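## Task

Four nests, N1 to N4, each hold one of the plates M06, M09, M60 and M90, and only the ID labels reveal which plate sits where. First, build a stack in rack S1 with M09 at the bottom, then M60, then M90 on top. The bottom plate must rest flat on the rack floor, each plate above must be seated fully inside the one below, and every labelled short end must point to the rack's front, the side facing the robot. Second, release the plates and push the START key on post KP until it latches. Do not press START, and do not even make it light up, unless the stack is exactly as described and M06, the plate left off the list, sits correctly in its own nest. Third, return all four plates to the nests they came from. Each must lie flat within the locators with well A1 at the corner marked A1, and START must remain latched. Nothing may count on the robot holding it in place. At the end, open the gripper and move the arm away.

## Robot and tools

Robot: a single four-axis arm that moves plates. It has a lift, a shoulder, an elbow and a wrist yaw, and ends in a two-finger gripper that always stays level and cannot tilt. The commanded point (end_effector_position) is midway between the two rubber pads, about 2 to 3 cm behind the fingertips. The fingers point along the gripper's +x axis and close along its y axis. Even fully closed, the fingertips stay 0.066 m apart, so a key is pressed with one fingertip.

Frames: the scene frame has its origin on the table top directly under the arm base. +z is up, and +y is to the left when looking along +x. The state line reports end_effector_position in metres and end_effector_quat_wxyz in this frame. At long reach the printed position can be somewhat off. Motion commands, however, use the gripper's own axes.

Labels: on every labelled item, well A1 sits at the labelled short end, in the corner farthest from the labelled long side.

execute_actions(actions): actions is a list of actions. Each action is a table of 0 to 15 rows, and each row is five numbers in [-1, 1]: dx, dy, dz, rz, opening. Each row lasts one control step of 1/30 s. If a table has fewer than 15 rows, its last row is repeated until 15 steps are done. dx, dy, dz and rz form an offset in the gripper frame from the gripper's measured pose at the start of that action. Every row in the action refers to that same start pose, not to the row before it. For the first action of a call, the start pose is the last pose a result reported. Scale: 1.0 equals 0.6 m of travel or 180 degrees. rz turns about the gripper z axis, from +x toward +y. Opening is absolute, not an offset: +1 is fully open (0.140 m) and -1 is closed. Going from fully open to closed takes about 0.6 s or more. An empty list just returns the current state and camera images. At each step the command is clipped to within 70 mm and 16 degrees of the measured pose, so a long offset needs several actions. After an action the arm goes no further than the last clipped pose.

move(target, speed, blocking): target is one row like the one above. It is an offset in the gripper frame from the pose in the last result that showed a pose, and its opening is absolute and is sent when the move starts. The gripper follows a straight path lasting 0.5 to 10 s. If the path would take longer, it stops after 10 s, short of the target. speed is the top path speed in m/s, from 0.002 to 0.5 (default 0.25). Rotation is capped at twice that value in rad/s. The path does not slow for obstacles, and the arm may lag, stray from it, or overshoot the speed, especially when nearly straight. A faster approach, or a target set deeper past the contact point, gives a harder impact or push. The result adds a "move:" line giving the outcome (done, off_target, moving, held, fault), which limits acted (paced means the pose was clipped; held means a check blocked some steps, after which the arm can surge), and the distance from the target. With blocking=false the result returns after 0.5 s while the arm keeps moving. Until a result shows that move has ended, further rows and moves are refused; use wait or stop first.

wait(seconds): 0 to 10 s. The arm keeps its last command. It returns early if a running move finishes.

stop(): brakes the current move to rest. Braking needs some distance, more at high speed. The fingers keep moving.

zoom_image(camera, region): gives a closer view of the latest image from cam_head_left, cam_head_right or cam_wrist. region is [x0, y0, x1, y1] in that image's pixels, measured from the top-left corner, at most 504 by 504. It is useful for reading ID labels and A1 marks. Full images come from cam_head_left, cam_head_right, cam_high, cam_low (896x504) and cam_wrist (616x616, fisheye).

finished_scene(scene): ends the given scene (1 or 2) for good and reports whether the task succeeded.

Result lines: Joint positions lists lift (m, 0 to 0.550), shoulder (-2 to 2), elbow (-2.8 to 2.8), wrist yaw (±12.566 rad), and then the pad gap in metres. grip_measured gives the finger opening on the command scale. Readings may be off by up to about 1 mm throughout a scene. To hold a plate, command an opening below grip_measured: about 0.04 below holds firmly, less holds more lightly. Pads push with up to about 18 N each, and a fast close can squeeze harder. "Hand target" is the pose the controller is currently driving toward. "pose unreachable" means the clearance check changed or blocked the command. Step readings list positions at some steps, and HELD marks steps that were partly held back.

Cautions: keep the elbow more than 0.4 rad away from 0, or the arm may fold and fault. If contact torque reaches a joint's load limit (lift 57 N, shoulder 8.55 N m, elbow 4.27 N m, wrist 1.42 N m, counting the held load), the arm freezes for 10 s and the rest of the call is skipped. Holding loads heats the motors. A MOTOR HOT line appears from 85 °C, and at 100 °C the arm is braked until it cools. Because offsets are measured from the measured pose, repeating a small push against something solid does not push harder, but against something that gives way it goes deeper. Lower plates gently. A drop of a few millimetres is fine, a long fall fails the task, and nothing may leave the table. Loose objects may occasionally be nudged by outside disturbances. Finish with the gripper open and clear of all parts.

Each tool is called after ">>>" as name([rows], argument=value, ...), one row to a line, values as JSON.

## Session

I'll start by checking the scene's state and camera images.

>>> execute_actions(actions=[])

Scene clock: 0.00 s.
end_effector_position=(+0.5153, +0.0051, +0.5034) grip_measured=+0.99 end_effector_quat_wxyz=(+0.763, +0.000, +0.000, +0.646)
Joint positions: [ 0.498  0.367  1.438 -0.401  0.14 ]
Hand target: +0.515, +0.005, +0.503; +0.763, +0.000, +0.000, +0.646

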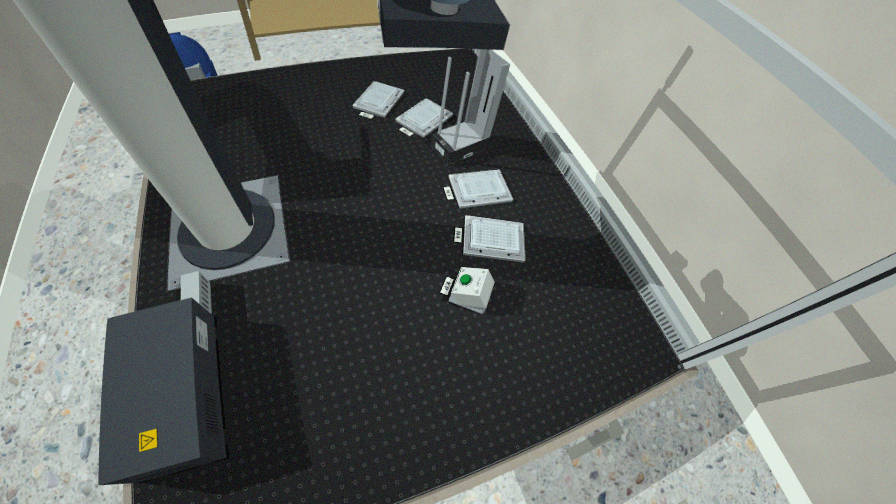

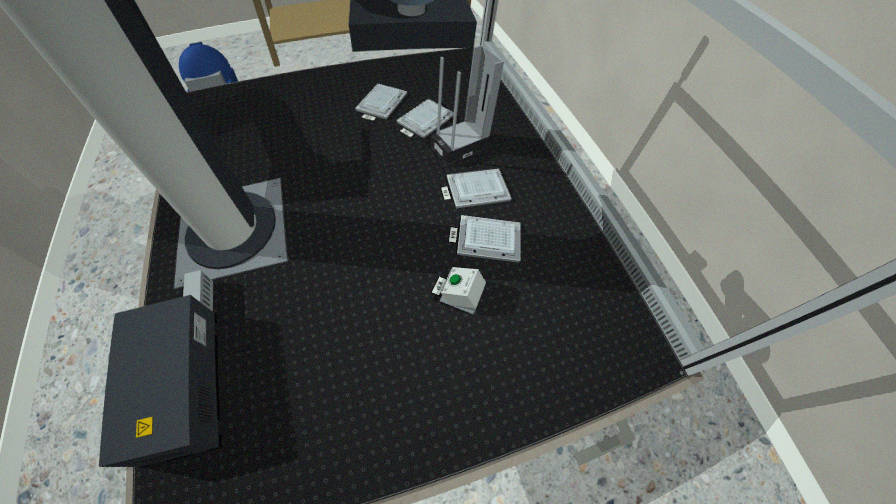

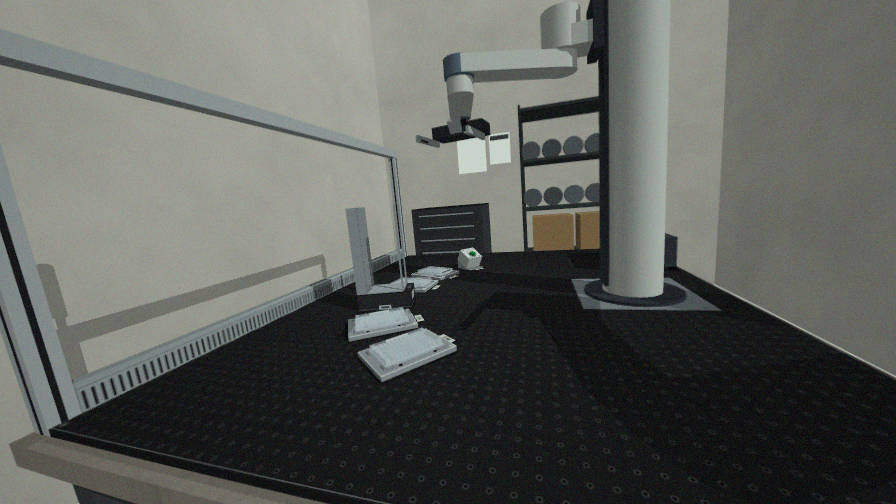

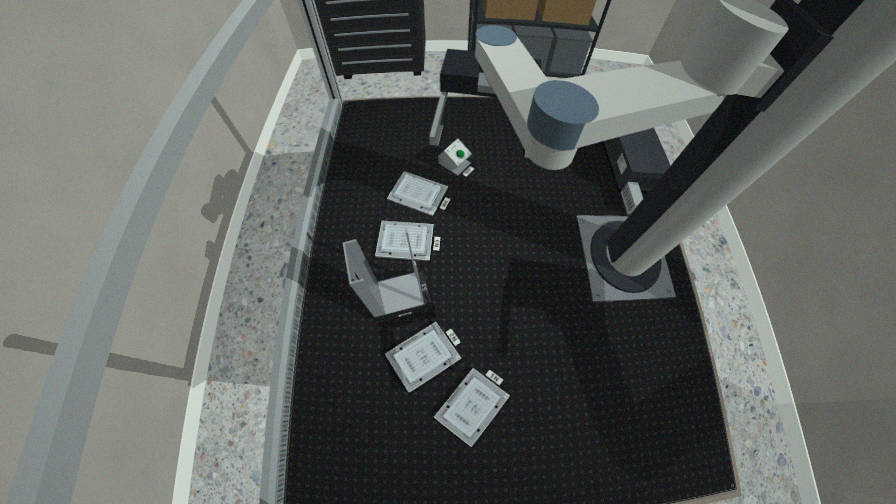

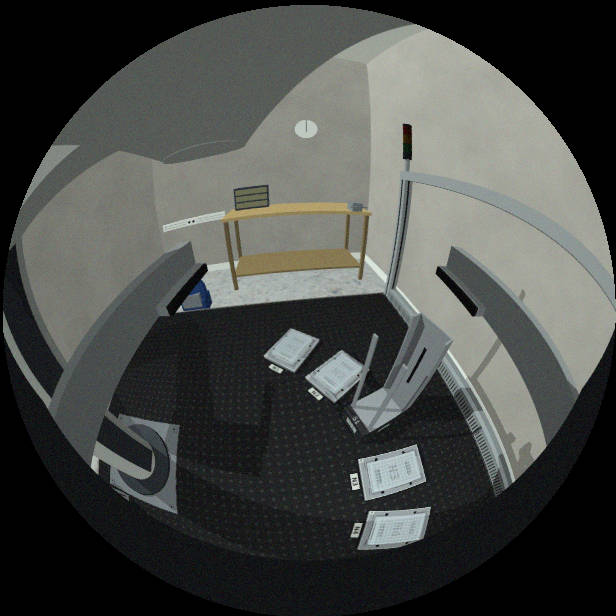

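>>> zoom_image(camera="cam_low", region=[330, 220, 560, 460])

>>> zoom_image(camera="cam_head_left", region=[340, 40, 560, 220])

>>> zoom_image(camera="cam_head_left", region=[420, 160, 560, 330])

Region (330, 220, 560, 460) of cam_low's 896x504 image, scaled by 2.100, with more detail than that image has; it fills the left 483 columns of this view, and the rest is white.

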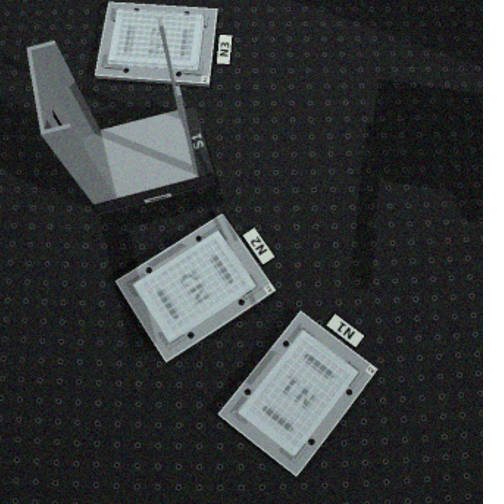

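Region (340, 40, 560, 220) of cam_head_left's 896x504 image, scaled by 2.291, with more detail than that image has; it fills the top 412 rows of this view, and the rest is white.

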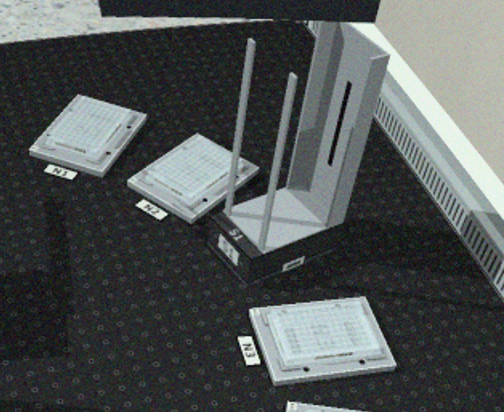

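Region (420, 160, 560, 330) of cam_head_left's 896x504 image, scaled by 2.965, with more detail than that image has; it fills the left 415 columns of this view, and the rest is white.

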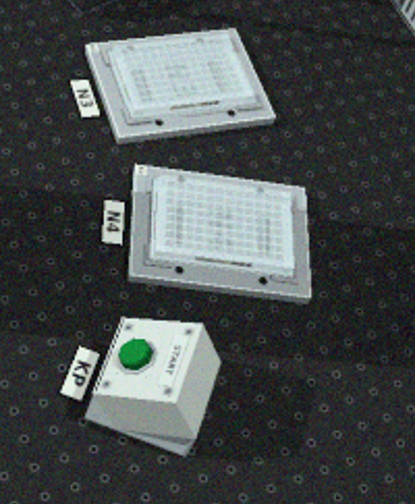

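>>> zoom_image(camera="cam_wrist", region=[250, 300, 470, 560])

>>> zoom_image(camera="cam_high", region=[320, 190, 520, 390])

Region (250, 300, 470, 560) of cam_wrist's 616x616 image, scaled by 1.938, with more detail than that image has; it fills the left 426 columns of this view, and the rest is white.

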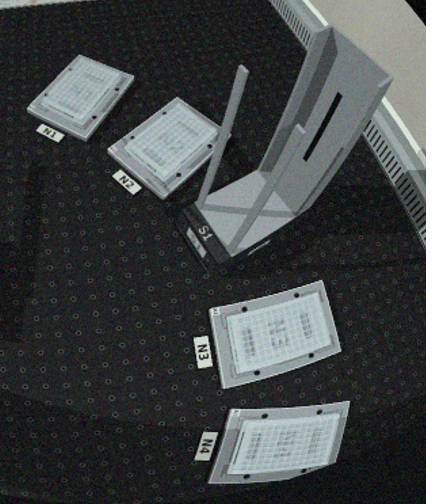

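Region (320, 190, 520, 390) of cam_high's 896x504 image, scaled by 2.520, with more detail than that image has.

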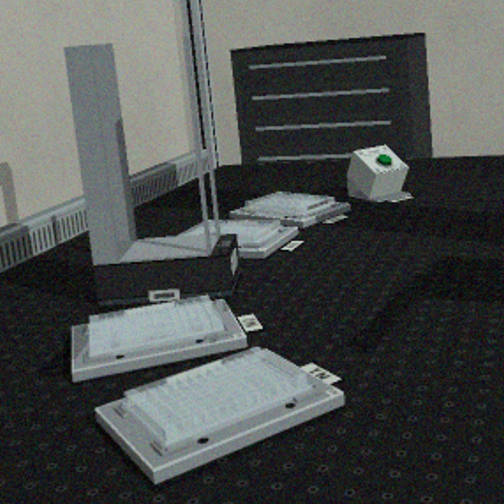

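>>> move(target=[-0.0453, 0.2205, -0.17, -0.447, 1], speed=0.3)

Scene clock: 11.37 s.
end_effector_position=(+0.3803, +0.0002, +0.4014) grip_measured=+0.99 end_effector_quat_wxyz=(+1.000, +0.000, +0.000, +0.000)
Joint positions: [ 0.396  0.818  0.199 -1.017  0.14 ]
Hand target: +0.380, +0.000, +0.401; +1.000, +0.000, +0.000, +0.000
Off the commanded pose: 0.000 m, 0 deg.
move: done

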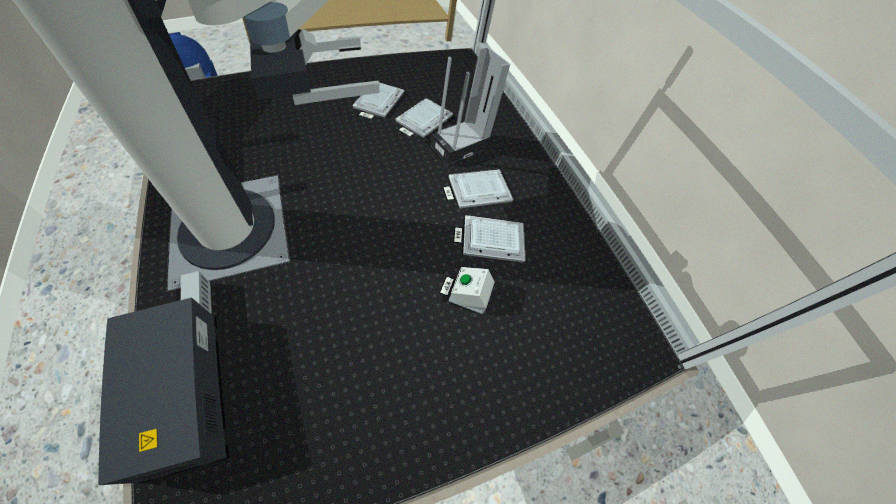

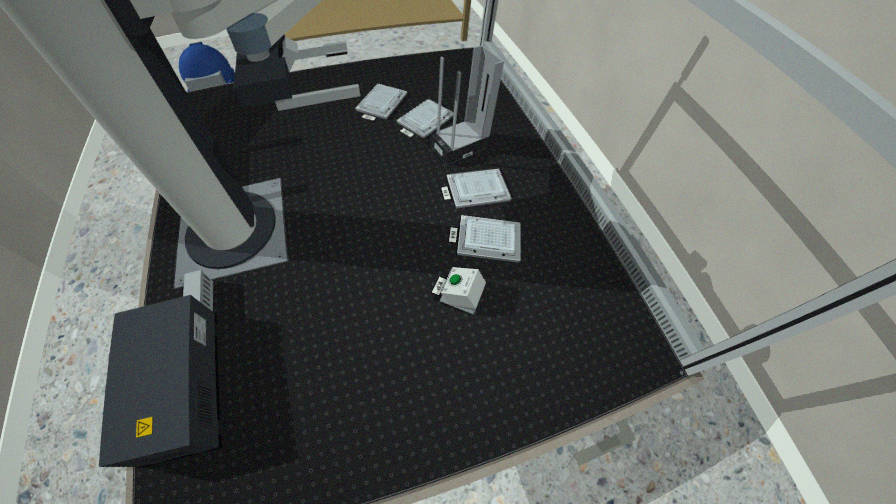

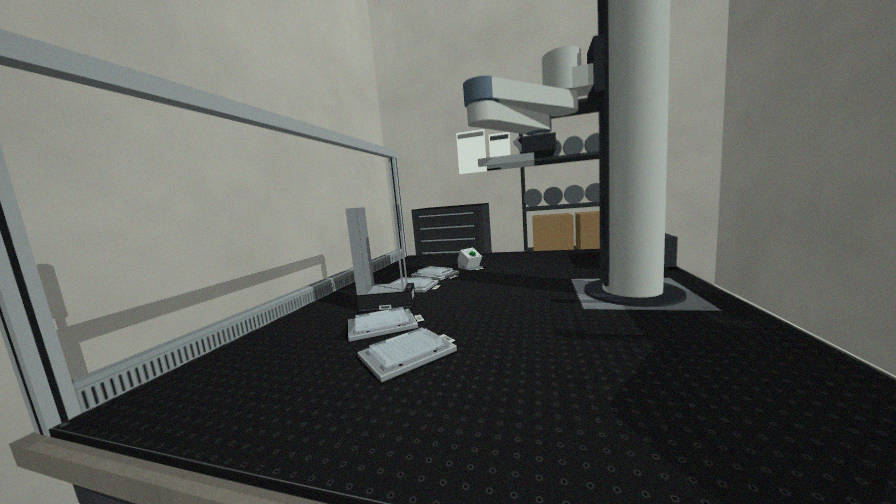

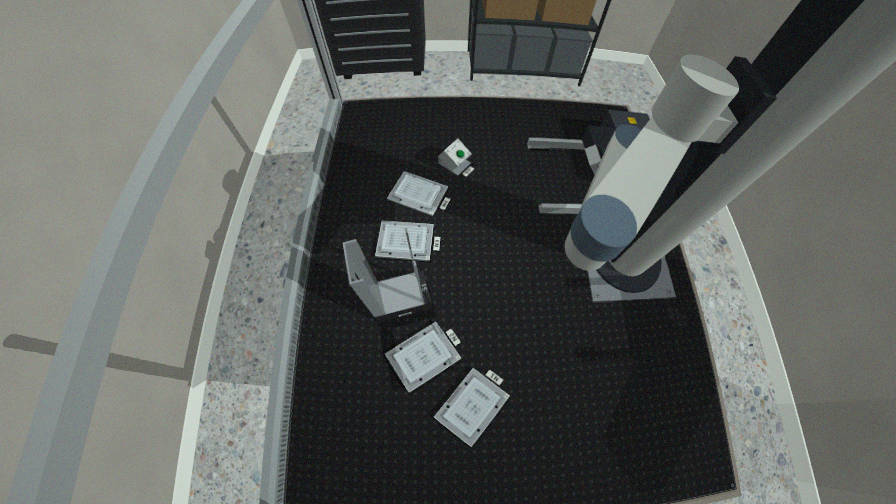

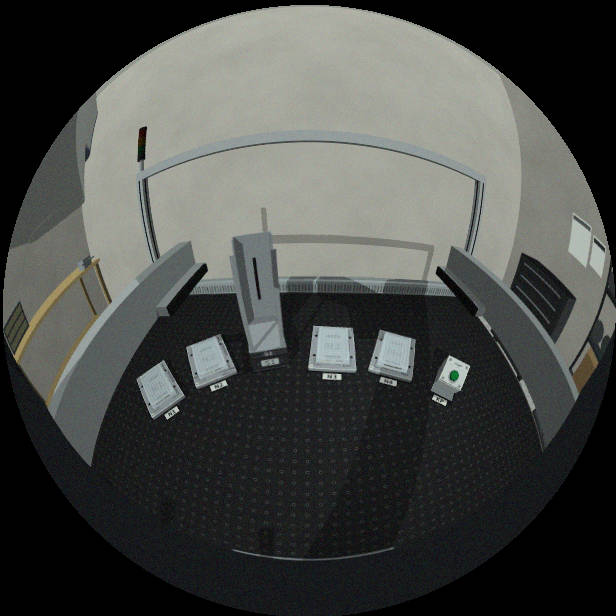

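>>> move(target=[0.15, 0, 0, 0, 1], speed=0.08)

Scene clock: 14.57 s.
end_effector_position=(+0.4703, +0.0003, +0.4014) grip_measured=+0.99 end_effector_quat_wxyz=(+1.000, +0.000, +0.000, +0.000)
Joint positions: [ 0.396  1.029  0.587 -1.616  0.14 ]
Hand target: +0.470, +0.000, +0.401; +1.000, +0.000, +0.000, +0.000
Off the commanded pose: 0.000 m, 0 deg.
move: done

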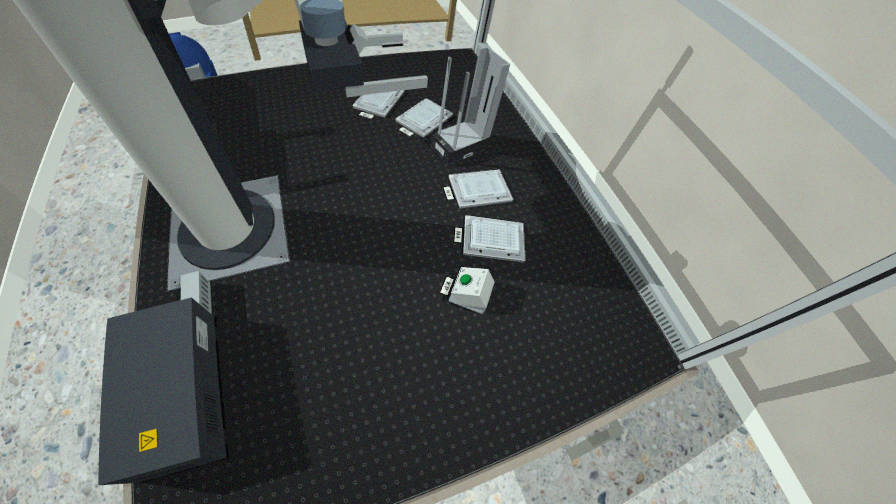

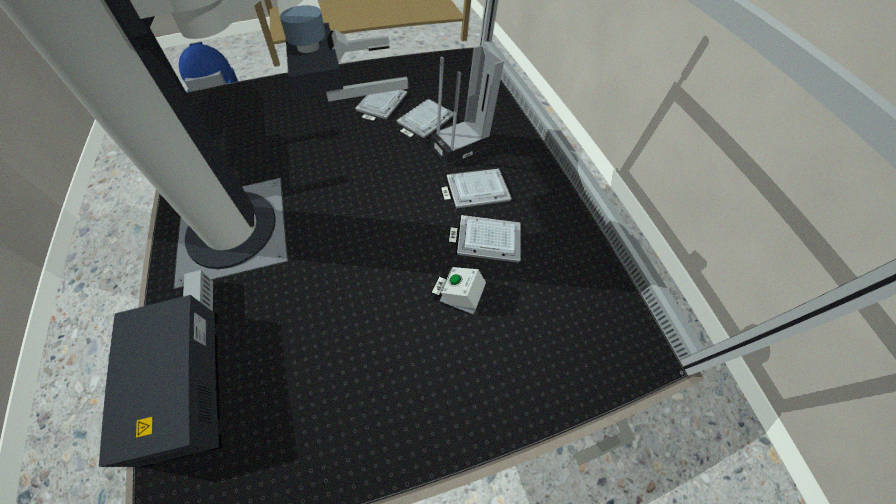

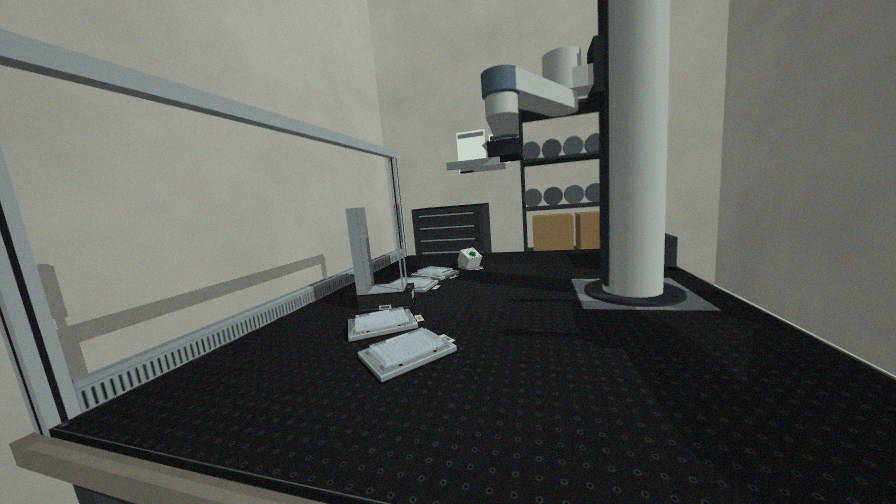

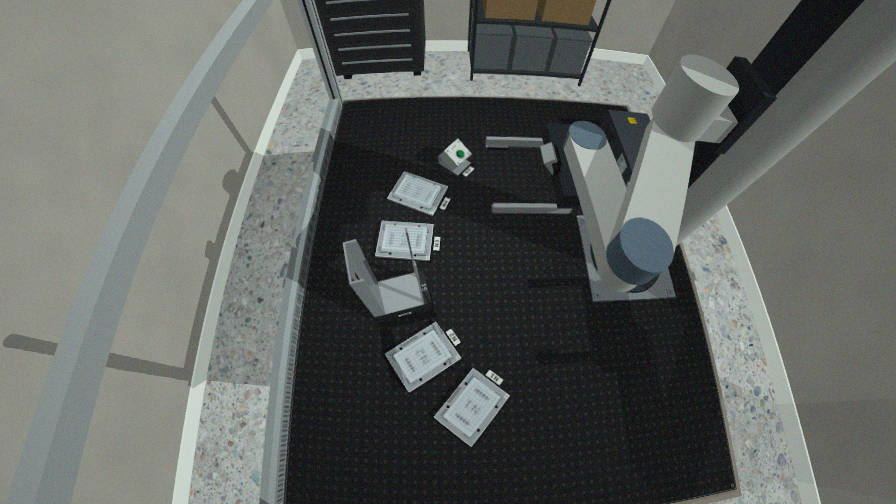

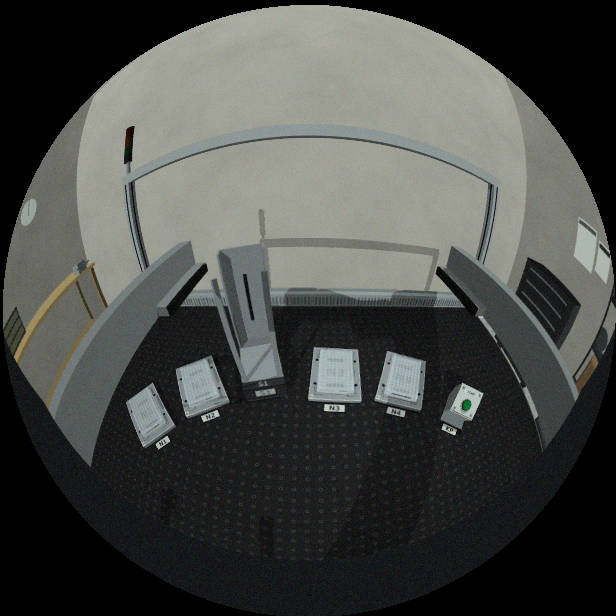

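>>> zoom_image(camera="cam_wrist", region=[200, 230, 440, 430])

Region (200, 230, 440, 430) of cam_wrist's 616x616 image, scaled by 2.100, with more detail than that image has.

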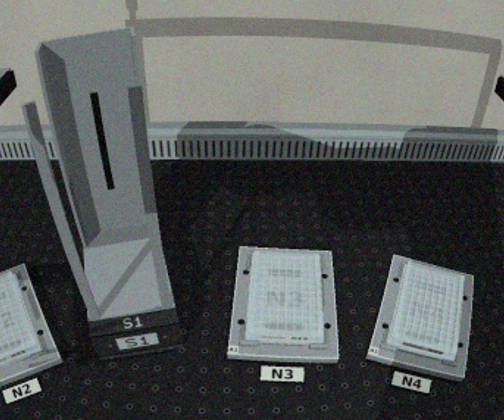

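>>> move(target=[0, 0, -0.3333, 0, 1], speed=0.25)

Scene clock: 17.90 s.
end_effector_position=(+0.4703, +0.0003, +0.2013) grip_measured=+0.99 end_effector_quat_wxyz=(+1.000, +0.000, +0.000, +0.000)
Joint positions: [ 0.196  1.029  0.587 -1.616  0.14 ]
Hand target: +0.470, +0.000, +0.201; +1.000, +0.000, +0.000, +0.000
Off the commanded pose: 0.000 m, 0 deg.
move: done

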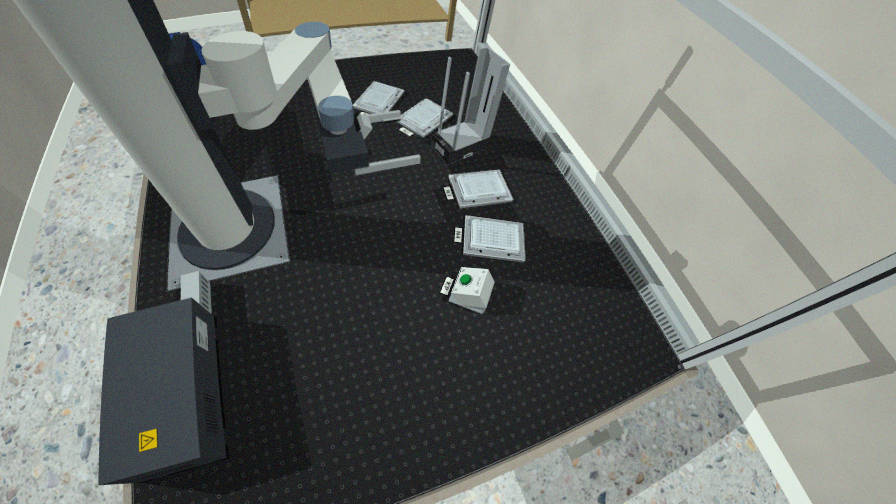

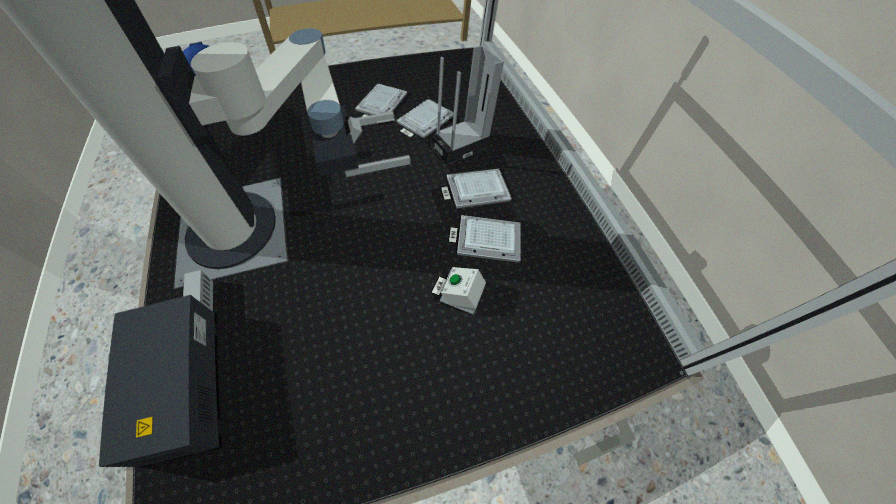

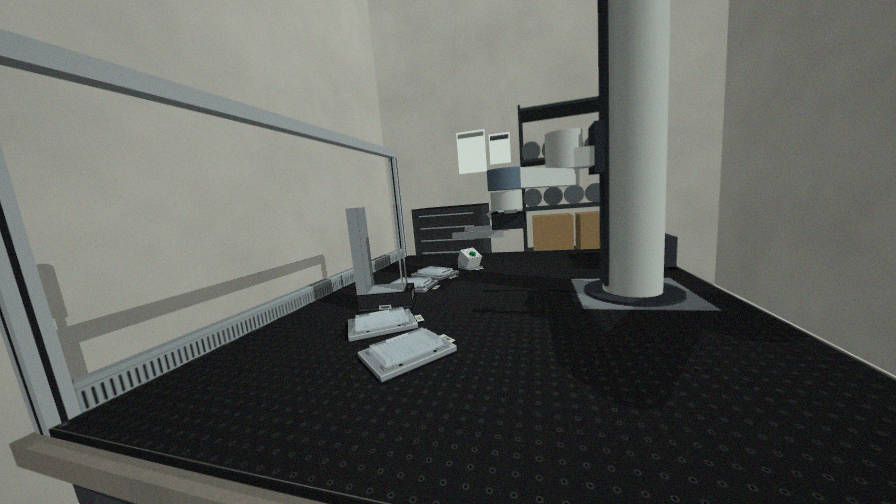

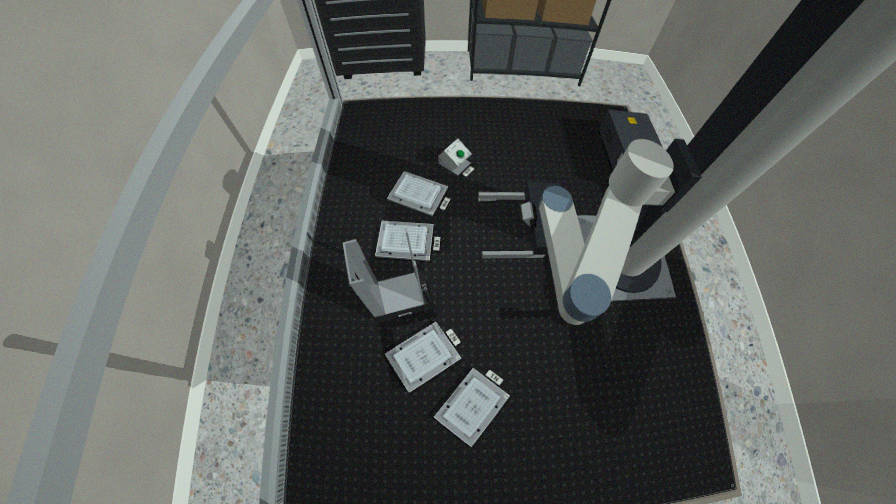

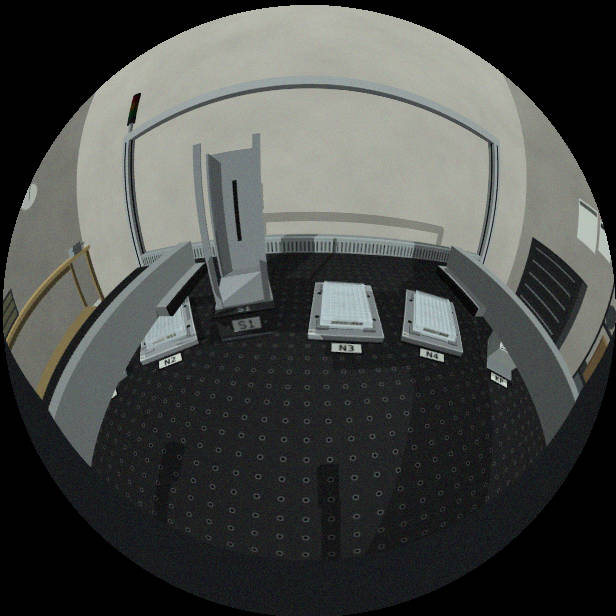

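>>> zoom_image(camera="cam_wrist", region=[290, 260, 480, 380])

>>> zoom_image(camera="cam_wrist", region=[120, 120, 300, 390])

Region (290, 260, 480, 380) of cam_wrist's 616x616 image, scaled by 2.653, with more detail than that image has; it fills the top 318 rows of this view, and the rest is white.

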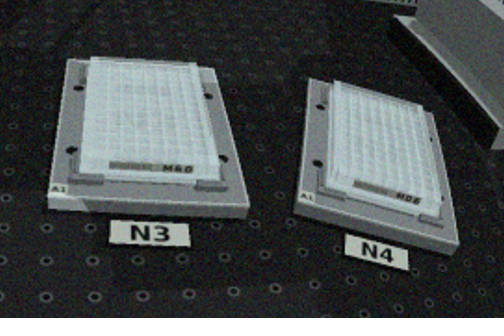

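Region (120, 120, 300, 390) of cam_wrist's 616x616 image, scaled by 1.867, with more detail than that image has.

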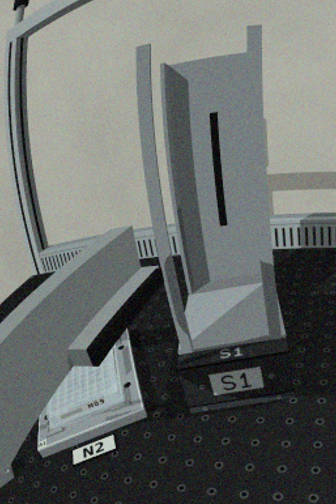

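>>> move(target=[0.1333, 0.08, 0.35, 0.06, 1], speed=0.3)

Scene clock: 23.83 s.
end_effector_position=(+0.5503, +0.0485, +0.4114) grip_measured=+0.99 end_effector_quat_wxyz=(+0.995, +0.000, +0.000, +0.095)
Joint positions: [ 0.406  1.042  0.943 -1.795  0.14 ]
Hand target: +0.550, +0.048, +0.411; +0.996, +0.000, +0.000, +0.094
Off the commanded pose: 0.000 m, 0 deg.
move: done

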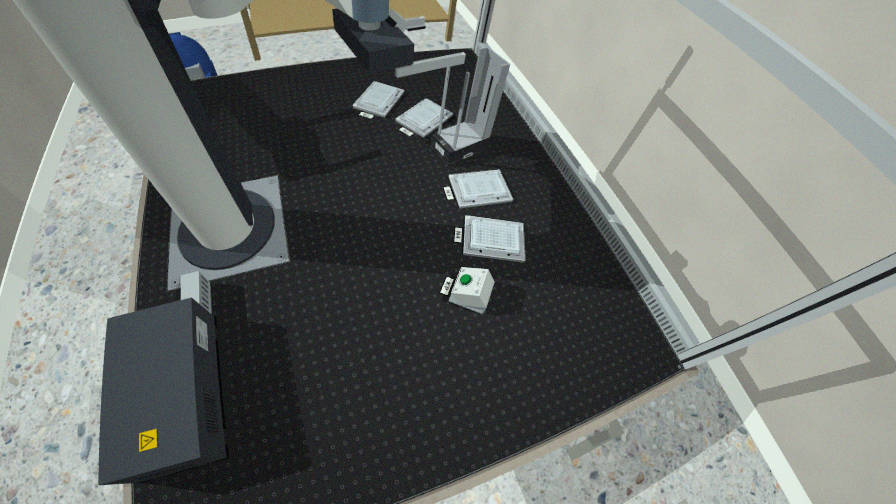

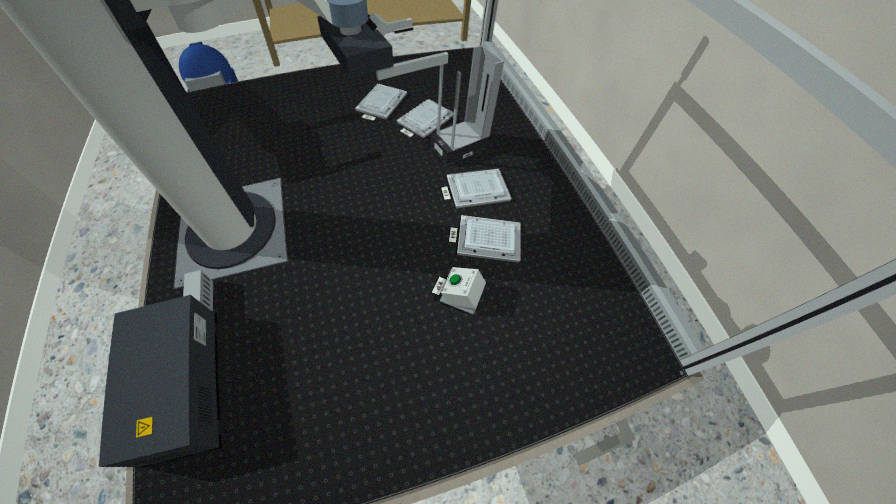

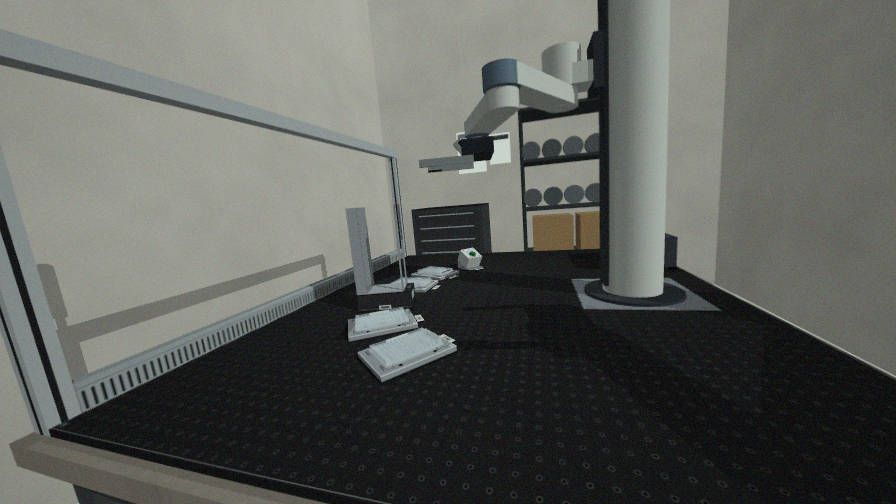

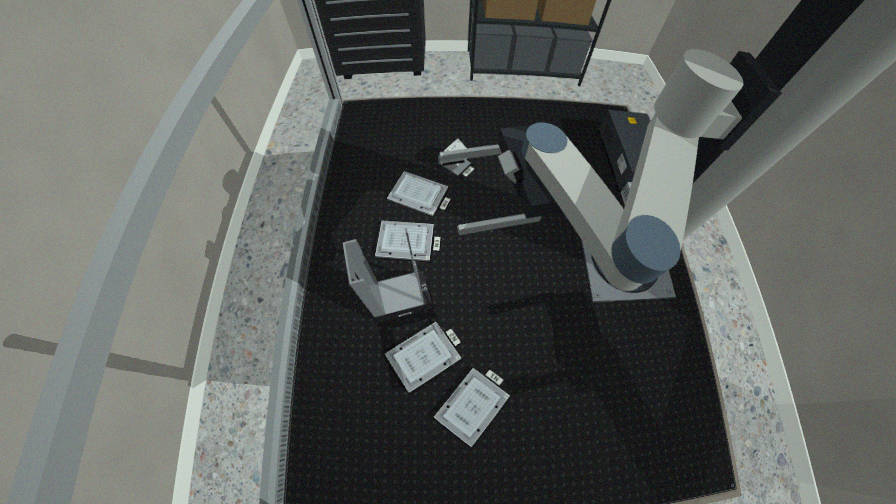

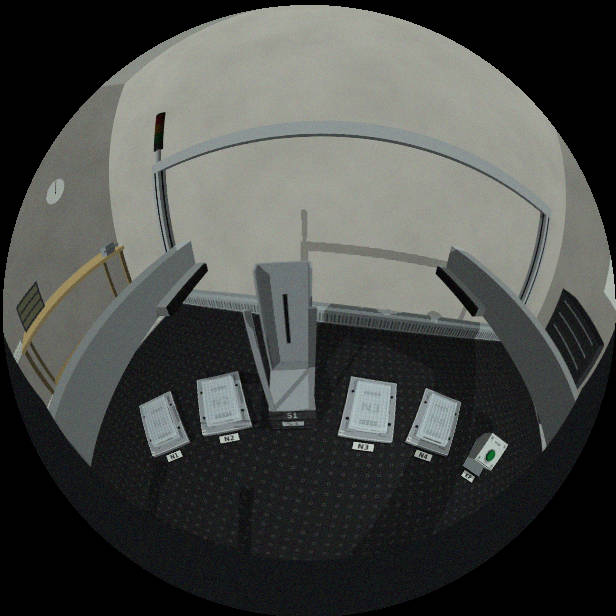

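>>> move(target=[0.2, 0.055, 0, 0, 1], speed=0.25)

Scene clock: 25.17 s.
end_effector_position=(+0.6619, +0.1038, +0.4114) grip_measured=+0.99 end_effector_quat_wxyz=(+0.995, +0.000, +0.000, +0.095)
Joint positions: [ 0.406  0.951  1.512 -2.272  0.14 ]
Hand target: +0.662, +0.104, +0.411; +0.995, +0.000, +0.000, +0.095
Off the commanded pose: 0.000 m, 0 deg.
move: done

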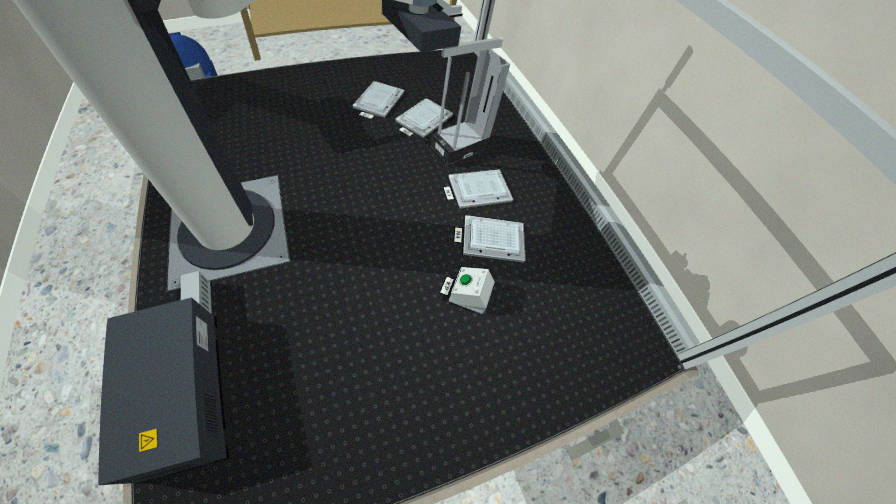

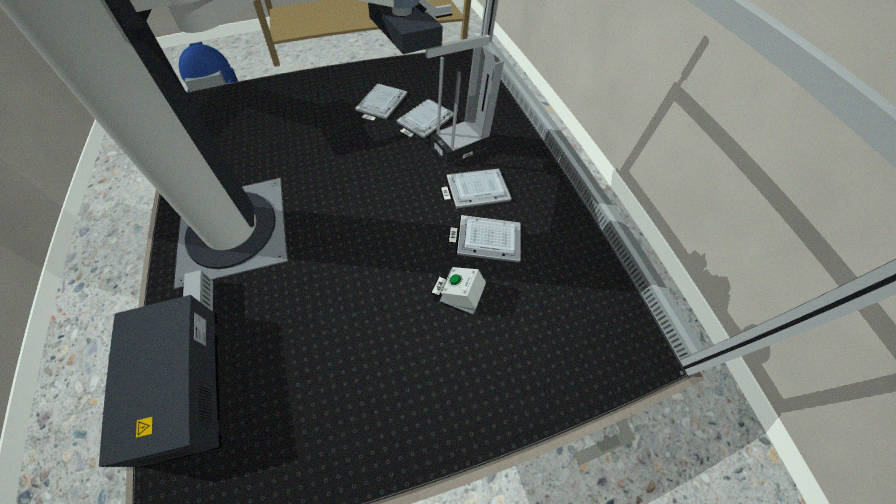

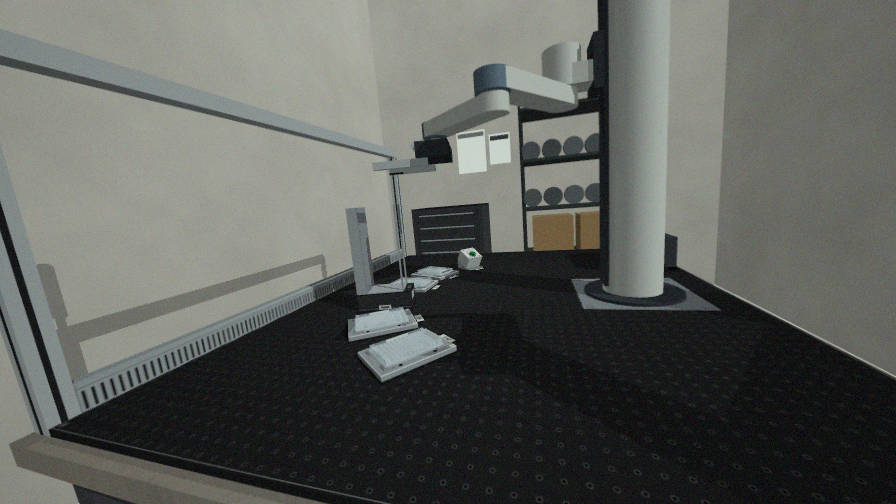

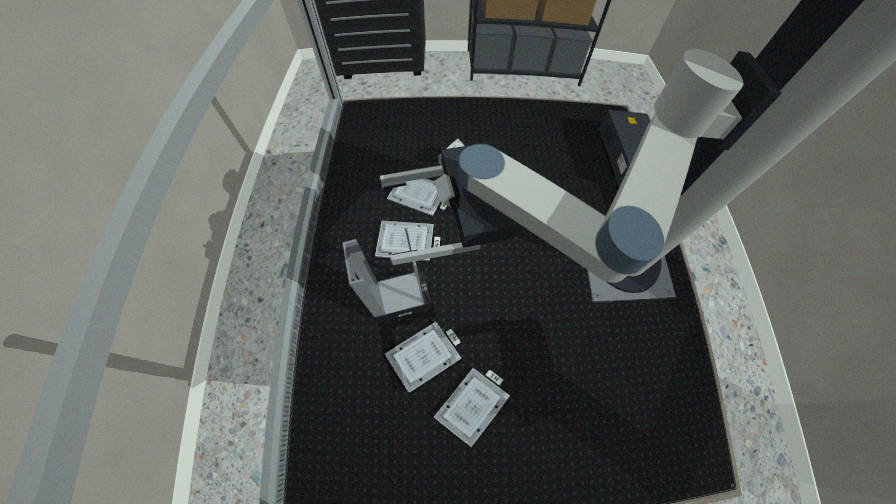

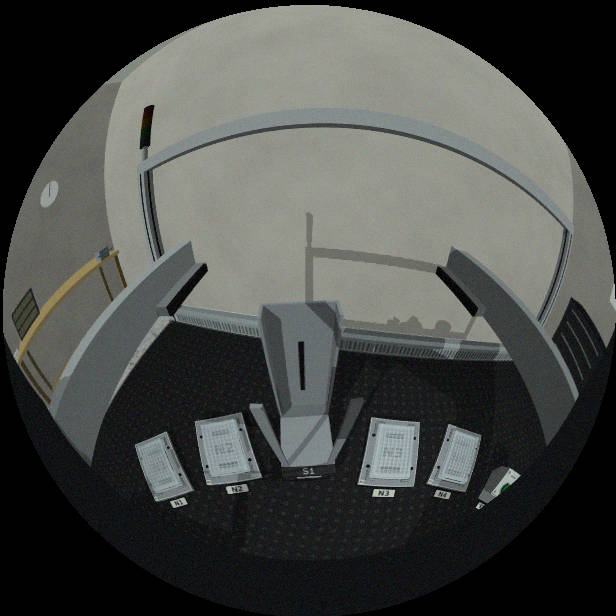

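>>> zoom_image(camera="cam_wrist", region=[220, 290, 400, 500])

Region (220, 290, 400, 500) of cam_wrist's 616x616 image, scaled by 2.400, with more detail than that image has; it fills the left 432 columns of this view, and the rest is white.

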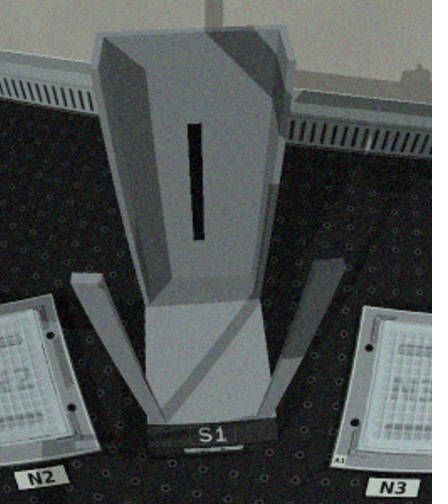

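>>> zoom_image(camera="cam_low", region=[330, 130, 530, 330])

>>> zoom_image(camera="cam_wrist", region=[60, 220, 260, 420])

Region (330, 130, 530, 330) of cam_low's 896x504 image, scaled by 2.520, with more detail than that image has.

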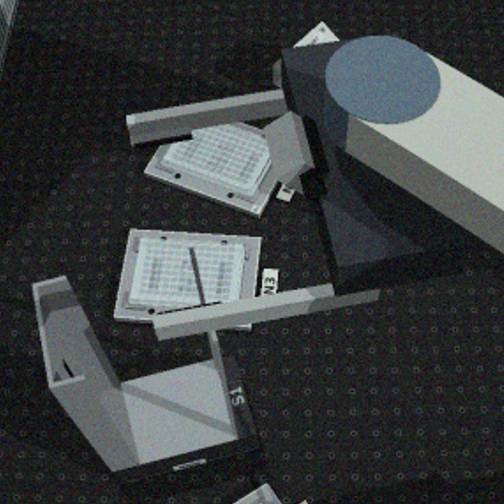

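Region (60, 220, 260, 420) of cam_wrist's 616x616 image, scaled by 2.520, with more detail than that image has.

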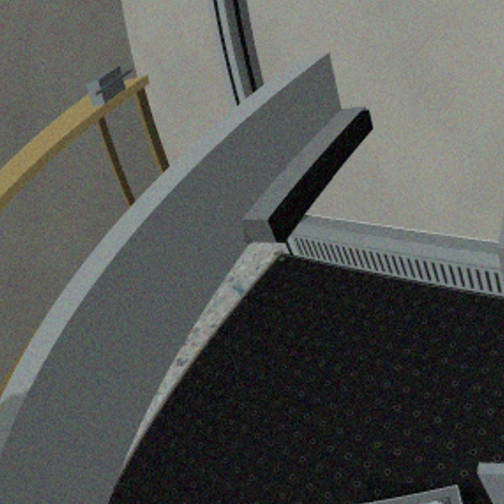

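>>> zoom_image(camera="cam_wrist", region=[120, 390, 280, 520])

>>> zoom_image(camera="cam_wrist", region=[340, 390, 530, 520])

Region (120, 390, 280, 520) of cam_wrist's 616x616 image, scaled by 3.150, with more detail than that image has; it fills the top 410 rows of this view, and the rest is white.

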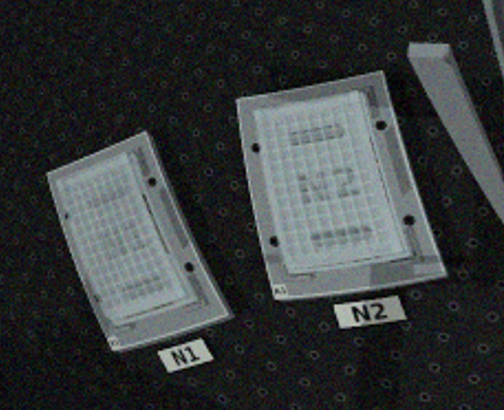

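Region (340, 390, 530, 520) of cam_wrist's 616x616 image, scaled by 2.653, with more detail than that image has; it fills the top 345 rows of this view, and the rest is white.

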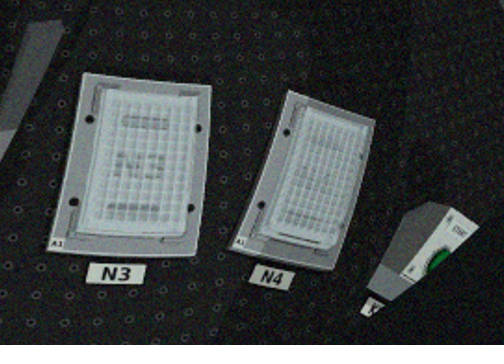

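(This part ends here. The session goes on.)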